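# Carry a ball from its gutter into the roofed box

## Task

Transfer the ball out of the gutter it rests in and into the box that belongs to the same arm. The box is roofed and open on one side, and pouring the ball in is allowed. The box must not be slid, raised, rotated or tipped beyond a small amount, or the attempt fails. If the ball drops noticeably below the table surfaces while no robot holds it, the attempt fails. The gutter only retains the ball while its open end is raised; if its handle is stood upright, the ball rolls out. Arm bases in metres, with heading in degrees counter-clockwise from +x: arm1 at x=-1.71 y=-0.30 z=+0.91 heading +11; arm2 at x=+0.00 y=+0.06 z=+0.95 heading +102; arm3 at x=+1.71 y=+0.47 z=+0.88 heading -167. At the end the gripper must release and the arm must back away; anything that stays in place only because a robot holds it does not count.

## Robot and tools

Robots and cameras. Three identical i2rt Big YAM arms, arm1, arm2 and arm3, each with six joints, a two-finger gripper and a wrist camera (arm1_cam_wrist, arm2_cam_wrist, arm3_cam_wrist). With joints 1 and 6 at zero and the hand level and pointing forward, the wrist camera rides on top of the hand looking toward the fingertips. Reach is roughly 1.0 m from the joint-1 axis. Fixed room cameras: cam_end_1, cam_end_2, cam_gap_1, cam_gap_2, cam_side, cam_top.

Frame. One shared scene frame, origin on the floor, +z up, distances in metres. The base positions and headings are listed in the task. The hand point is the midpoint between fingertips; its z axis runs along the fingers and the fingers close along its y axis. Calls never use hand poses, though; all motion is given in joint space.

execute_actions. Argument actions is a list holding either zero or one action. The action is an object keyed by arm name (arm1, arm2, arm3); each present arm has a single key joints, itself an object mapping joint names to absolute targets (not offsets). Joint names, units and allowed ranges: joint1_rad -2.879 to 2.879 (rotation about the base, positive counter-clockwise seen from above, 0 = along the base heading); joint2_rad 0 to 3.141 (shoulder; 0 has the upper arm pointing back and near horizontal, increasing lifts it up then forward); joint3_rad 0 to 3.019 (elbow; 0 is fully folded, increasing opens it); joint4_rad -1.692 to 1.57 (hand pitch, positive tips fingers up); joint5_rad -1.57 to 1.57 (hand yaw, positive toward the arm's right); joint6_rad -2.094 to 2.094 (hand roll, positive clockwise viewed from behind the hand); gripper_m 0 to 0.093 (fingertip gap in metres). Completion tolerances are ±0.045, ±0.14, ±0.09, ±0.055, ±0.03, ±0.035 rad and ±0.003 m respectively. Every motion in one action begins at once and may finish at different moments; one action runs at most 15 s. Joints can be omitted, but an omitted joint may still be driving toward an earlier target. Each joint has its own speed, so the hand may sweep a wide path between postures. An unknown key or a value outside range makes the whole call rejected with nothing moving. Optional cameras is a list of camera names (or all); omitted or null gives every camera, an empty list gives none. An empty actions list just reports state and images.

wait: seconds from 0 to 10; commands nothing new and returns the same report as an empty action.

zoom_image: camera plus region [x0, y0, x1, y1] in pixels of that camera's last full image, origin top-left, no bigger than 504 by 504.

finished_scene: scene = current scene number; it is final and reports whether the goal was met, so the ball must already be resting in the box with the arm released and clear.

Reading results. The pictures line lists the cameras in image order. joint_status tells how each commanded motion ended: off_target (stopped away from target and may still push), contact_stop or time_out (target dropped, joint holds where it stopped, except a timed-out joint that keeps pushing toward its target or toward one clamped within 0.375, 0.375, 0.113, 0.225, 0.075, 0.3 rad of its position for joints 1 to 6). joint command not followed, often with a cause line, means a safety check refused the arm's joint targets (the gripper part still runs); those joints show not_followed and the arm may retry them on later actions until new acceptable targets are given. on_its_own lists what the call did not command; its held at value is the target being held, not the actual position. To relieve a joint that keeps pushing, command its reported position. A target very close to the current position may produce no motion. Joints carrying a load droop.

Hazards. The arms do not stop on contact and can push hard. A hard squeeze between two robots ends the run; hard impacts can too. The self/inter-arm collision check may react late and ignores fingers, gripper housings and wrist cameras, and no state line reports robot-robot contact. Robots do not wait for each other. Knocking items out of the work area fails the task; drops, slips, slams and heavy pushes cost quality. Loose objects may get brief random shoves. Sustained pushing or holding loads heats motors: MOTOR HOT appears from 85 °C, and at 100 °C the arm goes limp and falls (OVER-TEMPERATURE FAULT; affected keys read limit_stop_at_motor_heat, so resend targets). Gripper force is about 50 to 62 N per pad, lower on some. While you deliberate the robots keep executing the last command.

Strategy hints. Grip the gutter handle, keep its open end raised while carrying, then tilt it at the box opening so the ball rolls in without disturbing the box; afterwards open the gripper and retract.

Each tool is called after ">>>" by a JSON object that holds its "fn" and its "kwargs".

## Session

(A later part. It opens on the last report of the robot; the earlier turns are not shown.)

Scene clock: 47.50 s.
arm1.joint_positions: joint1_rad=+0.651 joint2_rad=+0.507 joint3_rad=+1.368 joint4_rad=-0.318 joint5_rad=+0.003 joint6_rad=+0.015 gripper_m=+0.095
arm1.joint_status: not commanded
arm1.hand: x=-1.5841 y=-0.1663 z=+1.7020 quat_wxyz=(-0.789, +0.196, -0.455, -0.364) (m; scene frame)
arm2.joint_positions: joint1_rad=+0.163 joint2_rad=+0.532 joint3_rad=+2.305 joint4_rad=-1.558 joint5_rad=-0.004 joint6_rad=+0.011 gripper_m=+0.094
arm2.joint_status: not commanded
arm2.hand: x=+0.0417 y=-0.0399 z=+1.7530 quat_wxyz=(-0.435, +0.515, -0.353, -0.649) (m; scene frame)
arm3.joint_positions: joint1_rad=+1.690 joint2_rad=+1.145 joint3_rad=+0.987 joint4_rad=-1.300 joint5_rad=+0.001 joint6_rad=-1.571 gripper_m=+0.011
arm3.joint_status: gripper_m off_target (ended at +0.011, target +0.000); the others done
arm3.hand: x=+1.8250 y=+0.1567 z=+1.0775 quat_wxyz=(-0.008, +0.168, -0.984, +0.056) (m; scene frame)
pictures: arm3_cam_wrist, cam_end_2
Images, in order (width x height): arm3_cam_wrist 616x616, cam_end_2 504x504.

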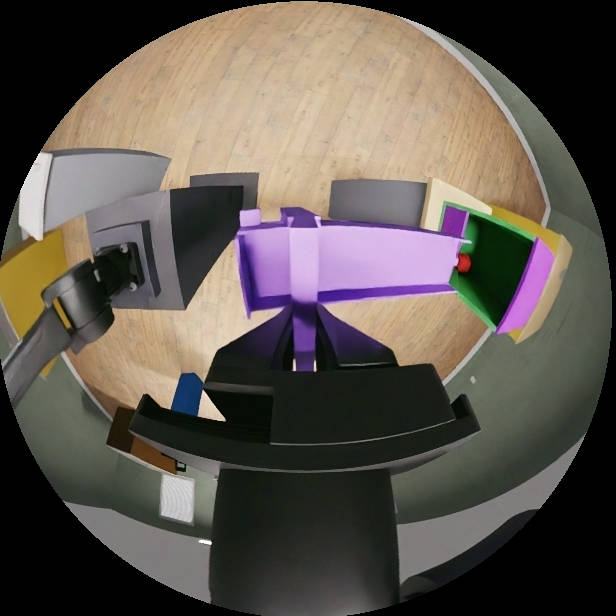

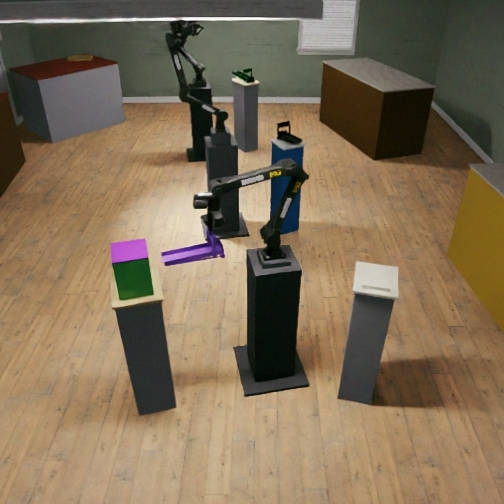

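>>> {"fn": "execute_actions", "kwargs": {"actions": [{"arm3":{"joints":{"joint1_rad":1.1,"joint3_rad":1.08,"joint6_rad":-1.2,"gripper_m":0.0}}}], "cameras": []}}

>>> {"fn": "execute_actions", "kwargs": {"actions": [{"arm3":{"joints":{"joint1_rad":-1.914,"joint2_rad":1.76,"joint3_rad":1.64,"joint4_rad":-1.4,"joint5_rad":0.24,"joint6_rad":0.141,"gripper_m":0.0}}}], "cameras": ["arm3_cam_wrist","cam_end_2","cam_top"]}}

Scene clock: 49.03 s.
arm1.joint_positions: joint1_rad=+0.651 joint2_rad=+0.507 joint3_rad=+1.368 joint4_rad=-0.318 joint5_rad=+0.003 joint6_rad=+0.015 gripper_m=+0.095
arm1.joint_status: not commanded
arm1.hand: x=-1.5841 y=-0.1663 z=+1.7020 quat_wxyz=(-0.789, +0.196, -0.455, -0.364) (m; scene frame)
arm2.joint_positions: joint1_rad=+0.163 joint2_rad=+0.532 joint3_rad=+2.305 joint4_rad=-1.558 joint5_rad=-0.004 joint6_rad=+0.011 gripper_m=+0.094
arm2.joint_status: not commanded
arm2.hand: x=+0.0417 y=-0.0399 z=+1.7530 quat_wxyz=(-0.435, +0.515, -0.353, -0.649) (m; scene frame)
arm3.joint_positions: joint1_rad=+1.099 joint2_rad=+1.145 joint3_rad=+1.017 joint4_rad=-1.300 joint5_rad=+0.001 joint6_rad=-1.210 gripper_m=+0.011
arm3.joint_status: gripper_m off_target (ended at +0.011, target +0.000); the others done
arm3.hand: x=+1.6297 y=+0.1402 z=+1.0898 quat_wxyz=(-0.002, -0.301, -0.951, +0.071) (m; scene frame)
pictures: none
No camera images: the call's "cameras" was empty. Leave "cameras" out to get every camera's image.

Scene clock: 51.77 s.
arm1.joint_positions: joint1_rad=+0.651 joint2_rad=+0.507 joint3_rad=+1.368 joint4_rad=-0.318 joint5_rad=+0.003 joint6_rad=+0.015 gripper_m=+0.095
arm1.joint_status: not commanded
arm1.hand: x=-1.5841 y=-0.1663 z=+1.7020 quat_wxyz=(-0.789, +0.196, -0.455, -0.364) (m; scene frame)
arm2.joint_positions: joint1_rad=+0.163 joint2_rad=+0.532 joint3_rad=+2.305 joint4_rad=-1.558 joint5_rad=-0.004 joint6_rad=+0.011 gripper_m=+0.094
arm2.joint_status: not commanded
arm2.hand: x=+0.0417 y=-0.0399 z=+1.7530 quat_wxyz=(-0.435, +0.515, -0.353, -0.649) (m; scene frame)
arm3.joint_positions: joint1_rad=-1.920 joint2_rad=+1.791 joint3_rad=+1.591 joint4_rad=-1.393 joint5_rad=+0.238 joint6_rad=+0.133 gripper_m=+0.012
arm3.joint_status: gripper_m off_target (ended at +0.012, target +0.000); the others done
arm3.hand: x=+1.8257 y=+1.0003 z=+1.0469 quat_wxyz=(+0.076, -0.605, +0.787, -0.091) (m; scene frame)
pictures: arm3_cam_wrist, cam_end_2, cam_top
Images, in order (width x height): arm3_cam_wrist 616x616, cam_end_2 504x504, cam_top 504x504.

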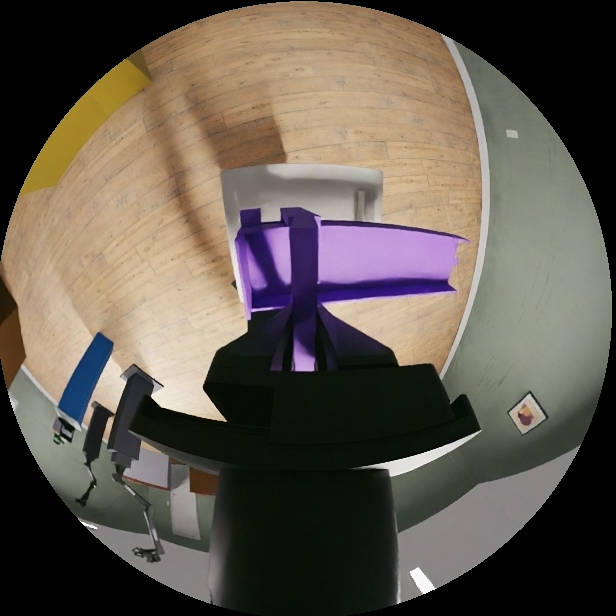

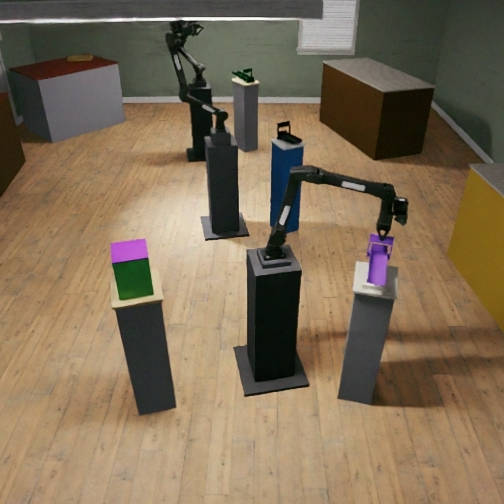

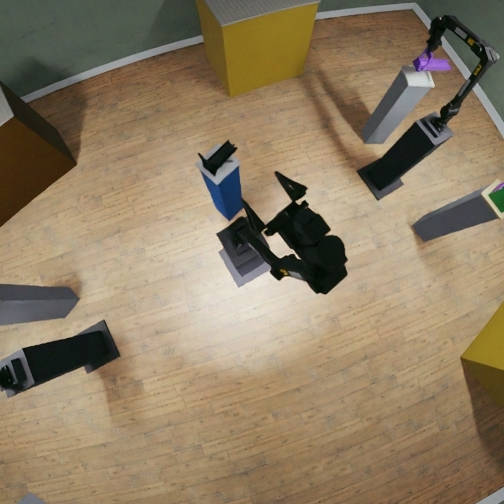

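>>> {"fn": "execute_actions", "kwargs": {"actions": [{"arm3":{"joints":{"joint1_rad":-1.905,"joint2_rad":1.83,"joint3_rad":1.5,"joint4_rad":-1.205,"joint6_rad":0.15,"gripper_m":0.0}}}], "cameras": ["arm3_cam_wrist","cam_end_2"]}}

Scene clock: 53.07 s.
arm1.joint_positions: joint1_rad=+0.651 joint2_rad=+0.507 joint3_rad=+1.368 joint4_rad=-0.318 joint5_rad=+0.003 joint6_rad=+0.015 gripper_m=+0.095
arm1.joint_status: not commanded
arm1.hand: x=-1.5841 y=-0.1663 z=+1.7020 quat_wxyz=(-0.789, +0.196, -0.455, -0.364) (m; scene frame)
arm2.joint_positions: joint1_rad=+0.163 joint2_rad=+0.532 joint3_rad=+2.305 joint4_rad=-1.558 joint5_rad=-0.004 joint6_rad=+0.011 gripper_m=+0.094
arm2.joint_status: not commanded
arm2.hand: x=+0.0417 y=-0.0399 z=+1.7530 quat_wxyz=(-0.435, +0.515, -0.353, -0.649) (m; scene frame)
arm3.joint_positions: joint1_rad=-1.912 joint2_rad=+1.848 joint3_rad=+1.487 joint4_rad=-1.217 joint5_rad=+0.237 joint6_rad=+0.141 gripper_m=+0.012
arm3.joint_status: gripper_m off_target (ended at +0.012, target +0.000); the others done
arm3.hand: x=+1.8218 y=+1.0079 z=+0.9790 quat_wxyz=(+0.081, -0.605, +0.788, -0.084) (m; scene frame)
pictures: arm3_cam_wrist, cam_end_2
Images, in order (width x height): arm3_cam_wrist 616x616, cam_end_2 504x504.

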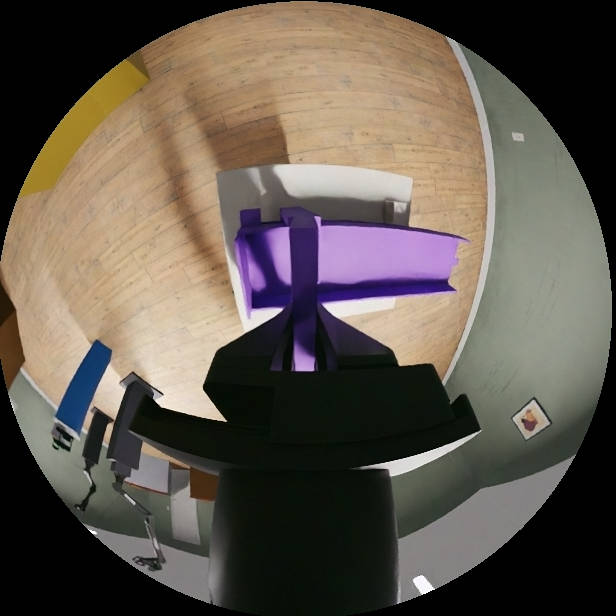

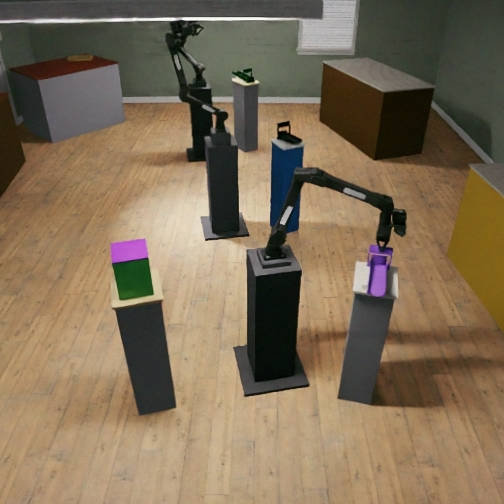

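>>> {"fn": "execute_actions", "kwargs": {"actions": [{"arm3":{"joints":{"joint3_rad":1.478,"joint4_rad":-1.185,"gripper_m":0.0}}}], "cameras": ["arm3_cam_wrist"]}}

Scene clock: 53.73 s.
arm1.joint_positions: joint1_rad=+0.651 joint2_rad=+0.507 joint3_rad=+1.368 joint4_rad=-0.318 joint5_rad=+0.003 joint6_rad=+0.015 gripper_m=+0.095
arm1.joint_status: not commanded
arm1.hand: x=-1.5841 y=-0.1663 z=+1.7020 quat_wxyz=(-0.789, +0.196, -0.455, -0.364) (m; scene frame)
arm2.joint_positions: joint1_rad=+0.163 joint2_rad=+0.532 joint3_rad=+2.305 joint4_rad=-1.558 joint5_rad=-0.004 joint6_rad=+0.011 gripper_m=+0.094
arm2.joint_status: not commanded
arm2.hand: x=+0.0417 y=-0.0399 z=+1.7530 quat_wxyz=(-0.435, +0.515, -0.353, -0.649) (m; scene frame)
arm3.joint_positions: joint1_rad=-1.912 joint2_rad=+1.848 joint3_rad=+1.474 joint4_rad=-1.199 joint5_rad=+0.237 joint6_rad=+0.141 gripper_m=+0.012
arm3.joint_status: gripper_m off_target (ended at +0.012, target +0.000); the others done
arm3.hand: x=+1.8217 y=+1.0071 z=+0.9741 quat_wxyz=(+0.083, -0.604, +0.788, -0.083) (m; scene frame)
pictures: arm3_cam_wrist
Images, in order (width x height): arm3_cam_wrist 616x616.

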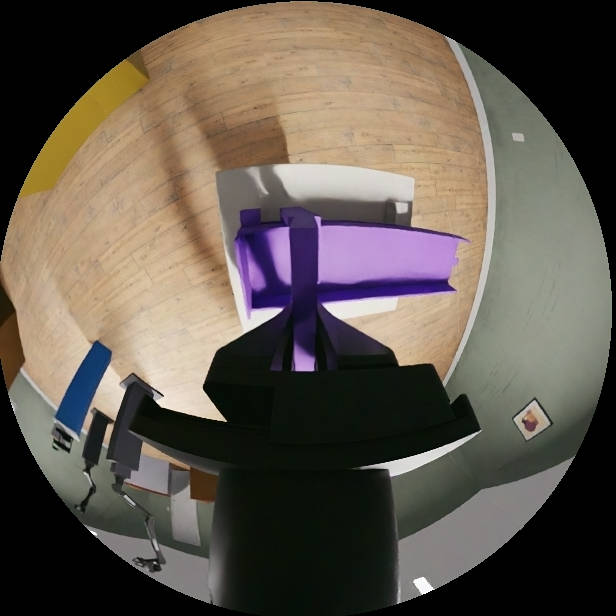

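>>> {"fn": "execute_actions", "kwargs": {"actions": [{"arm3":{"joints":{"joint3_rad":1.463,"joint4_rad":-1.175,"gripper_m":0.0}}}], "cameras": []}}

>>> {"fn": "execute_actions", "kwargs": {"actions": [{"arm3":{"joints":{"gripper_m":0.06}}}], "cameras": ["arm3_cam_wrist","cam_end_2"]}}

Scene clock: 54.30 s.
arm1.joint_positions: joint1_rad=+0.651 joint2_rad=+0.507 joint3_rad=+1.368 joint4_rad=-0.318 joint5_rad=+0.003 joint6_rad=+0.015 gripper_m=+0.095
arm1.joint_status: not commanded
arm1.hand: x=-1.5841 y=-0.1663 z=+1.7020 quat_wxyz=(-0.789, +0.196, -0.455, -0.364) (m; scene frame)
arm2.joint_positions: joint1_rad=+0.163 joint2_rad=+0.532 joint3_rad=+2.305 joint4_rad=-1.558 joint5_rad=-0.004 joint6_rad=+0.011 gripper_m=+0.094
arm2.joint_status: not commanded
arm2.hand: x=+0.0417 y=-0.0399 z=+1.7530 quat_wxyz=(-0.435, +0.515, -0.353, -0.649) (m; scene frame)
arm3.joint_positions: joint1_rad=-1.912 joint2_rad=+1.848 joint3_rad=+1.463 joint4_rad=-1.188 joint5_rad=+0.238 joint6_rad=+0.141 gripper_m=+0.012
arm3.joint_status: gripper_m off_target (ended at +0.012, target +0.000); the others done
arm3.hand: x=+1.8215 y=+1.0056 z=+0.9702 quat_wxyz=(+0.083, -0.605, +0.788, -0.083) (m; scene frame)
pictures: none
No camera images: the call's "cameras" was empty. Leave "cameras" out to get every camera's image.

Scene clock: 54.93 s.
arm1.joint_positions: joint1_rad=+0.651 joint2_rad=+0.507 joint3_rad=+1.368 joint4_rad=-0.318 joint5_rad=+0.003 joint6_rad=+0.015 gripper_m=+0.095
arm1.joint_status: not commanded
arm1.hand: x=-1.5841 y=-0.1663 z=+1.7020 quat_wxyz=(-0.789, +0.196, -0.455, -0.364) (m; scene frame)
arm2.joint_positions: joint1_rad=+0.163 joint2_rad=+0.532 joint3_rad=+2.305 joint4_rad=-1.558 joint5_rad=-0.004 joint6_rad=+0.011 gripper_m=+0.094
arm2.joint_status: not commanded
arm2.hand: x=+0.0417 y=-0.0399 z=+1.7530 quat_wxyz=(-0.435, +0.515, -0.353, -0.649) (m; scene frame)
arm3.joint_positions: joint1_rad=-1.912 joint2_rad=+1.848 joint3_rad=+1.463 joint4_rad=-1.188 joint5_rad=+0.238 joint6_rad=+0.141 gripper_m=+0.060
arm3.joint_status: all done
arm3.hand: x=+1.8215 y=+1.0056 z=+0.9702 quat_wxyz=(+0.083, -0.605, +0.788, -0.083) (m; scene frame)
pictures: arm3_cam_wrist, cam_end_2
Images, in order (width x height): arm3_cam_wrist 616x616, cam_end_2 504x504.

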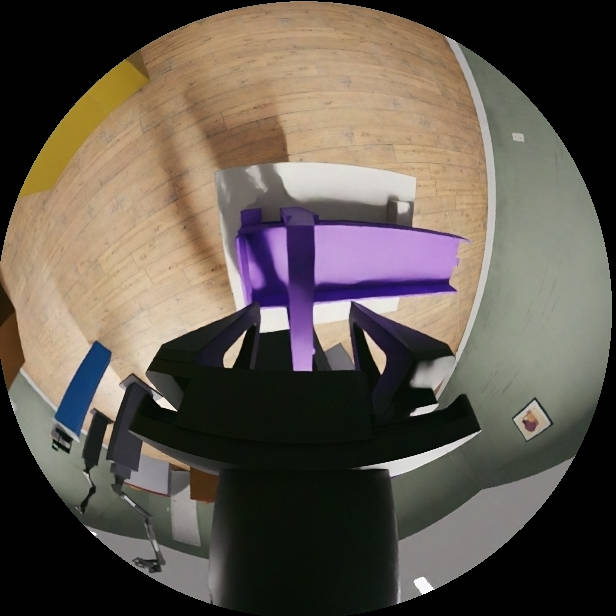

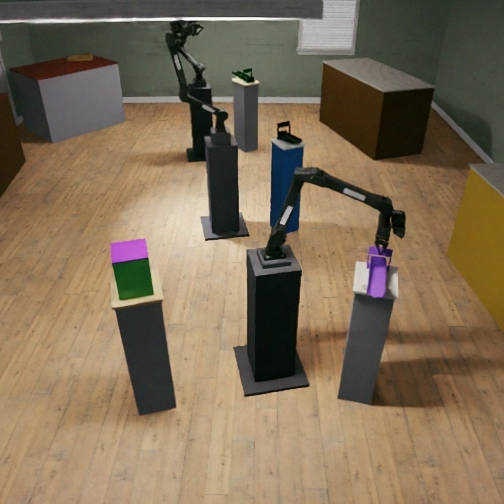

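>>> {"fn": "execute_actions", "kwargs": {"actions": [{"arm3":{"joints":{"joint2_rad":1.75,"joint3_rad":1.75,"joint4_rad":-1.45}}}], "cameras": ["arm3_cam_wrist","cam_end_2","cam_top"]}}

Scene clock: 56.20 s.
arm1.joint_positions: joint1_rad=+0.651 joint2_rad=+0.507 joint3_rad=+1.368 joint4_rad=-0.318 joint5_rad=+0.003 joint6_rad=+0.015 gripper_m=+0.095
arm1.joint_status: not commanded
arm1.hand: x=-1.5841 y=-0.1663 z=+1.7020 quat_wxyz=(-0.789, +0.196, -0.455, -0.364) (m; scene frame)
arm2.joint_positions: joint1_rad=+0.163 joint2_rad=+0.532 joint3_rad=+2.305 joint4_rad=-1.558 joint5_rad=-0.004 joint6_rad=+0.011 gripper_m=+0.094
arm2.joint_status: not commanded
arm2.hand: x=+0.0417 y=-0.0399 z=+1.7530 quat_wxyz=(-0.435, +0.515, -0.353, -0.649) (m; scene frame)
arm3.joint_positions: joint1_rad=-1.912 joint2_rad=+1.736 joint3_rad=+1.715 joint4_rad=-1.439 joint5_rad=+0.238 joint6_rad=+0.141 gripper_m=+0.060
arm3.joint_status: all done
arm3.hand: x=+1.8237 y=+1.0209 z=+1.1244 quat_wxyz=(+0.123, -0.598, +0.791, -0.043) (m; scene frame)
pictures: arm3_cam_wrist, cam_end_2, cam_top
Images, in order (width x height): arm3_cam_wrist 616x616, cam_end_2 504x504, cam_top 504x504.

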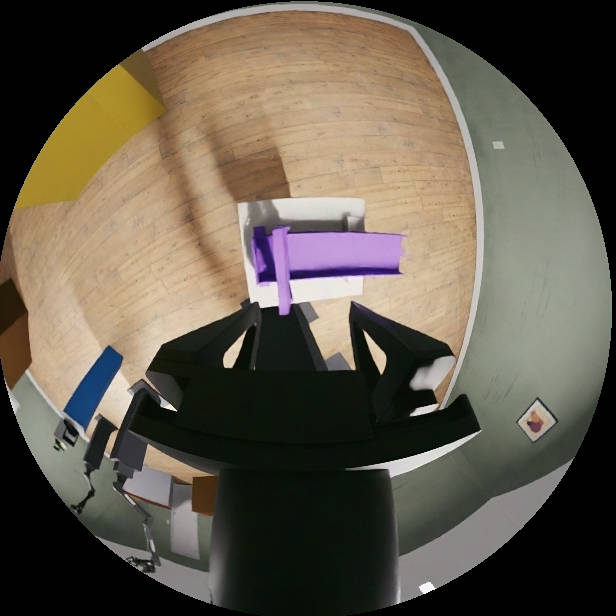

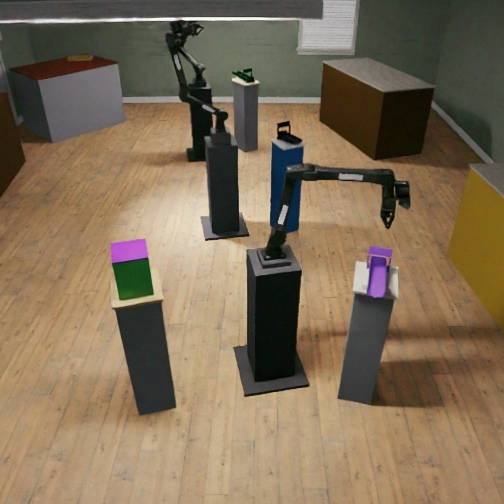

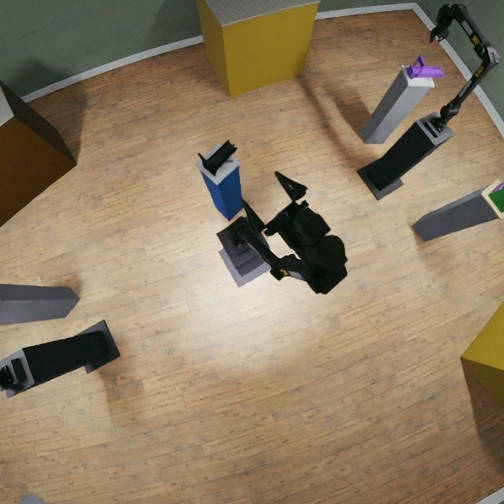

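>>> {"fn": "execute_actions", "kwargs": {"actions": [{"arm3":{"joints":{"joint1_rad":-1.3,"joint2_rad":1.15,"joint3_rad":1.6,"joint4_rad":-1.3}}}], "cameras": ["cam_end_2","cam_end_1","cam_side"]}}

Scene clock: 58.00 s.
arm1.joint_positions: joint1_rad=+0.651 joint2_rad=+0.507 joint3_rad=+1.368 joint4_rad=-0.318 joint5_rad=+0.003 joint6_rad=+0.015 gripper_m=+0.095
arm1.joint_status: not commanded
arm1.hand: x=-1.5841 y=-0.1663 z=+1.7020 quat_wxyz=(-0.789, +0.196, -0.455, -0.364) (m; scene frame)
arm2.joint_positions: joint1_rad=+0.163 joint2_rad=+0.532 joint3_rad=+2.305 joint4_rad=-1.558 joint5_rad=-0.004 joint6_rad=+0.011 gripper_m=+0.094
arm2.joint_status: not commanded
arm2.hand: x=+0.0417 y=-0.0399 z=+1.7530 quat_wxyz=(-0.435, +0.515, -0.353, -0.649) (m; scene frame)
arm3.joint_positions: joint1_rad=-1.302 joint2_rad=+1.160 joint3_rad=+1.586 joint4_rad=-1.308 joint5_rad=+0.239 joint6_rad=+0.142 gripper_m=+0.060
arm3.joint_status: all done
arm3.hand: x=+1.5484 y=+0.8727 z=+1.3557 quat_wxyz=(+0.252, -0.742, +0.570, +0.249) (m; scene frame)
pictures: cam_end_1, cam_end_2, cam_side
Images, in order (width x height): cam_end_1 504x504, cam_end_2 504x504, cam_side 504x504.

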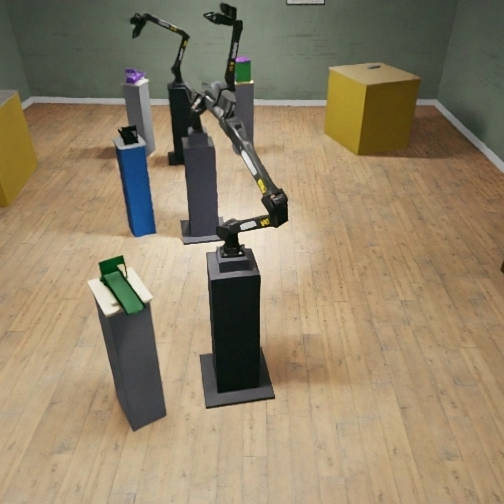

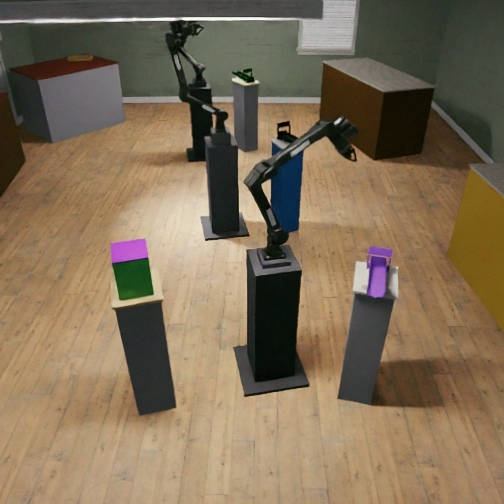

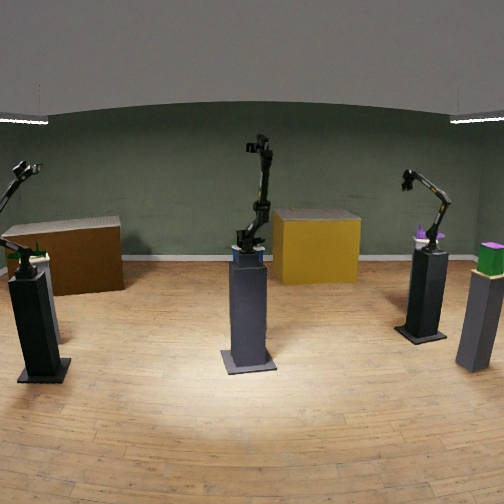

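>>> {"fn": "finished_scene", "kwargs": {"scene": 1}}

The scene is finished: the task was done.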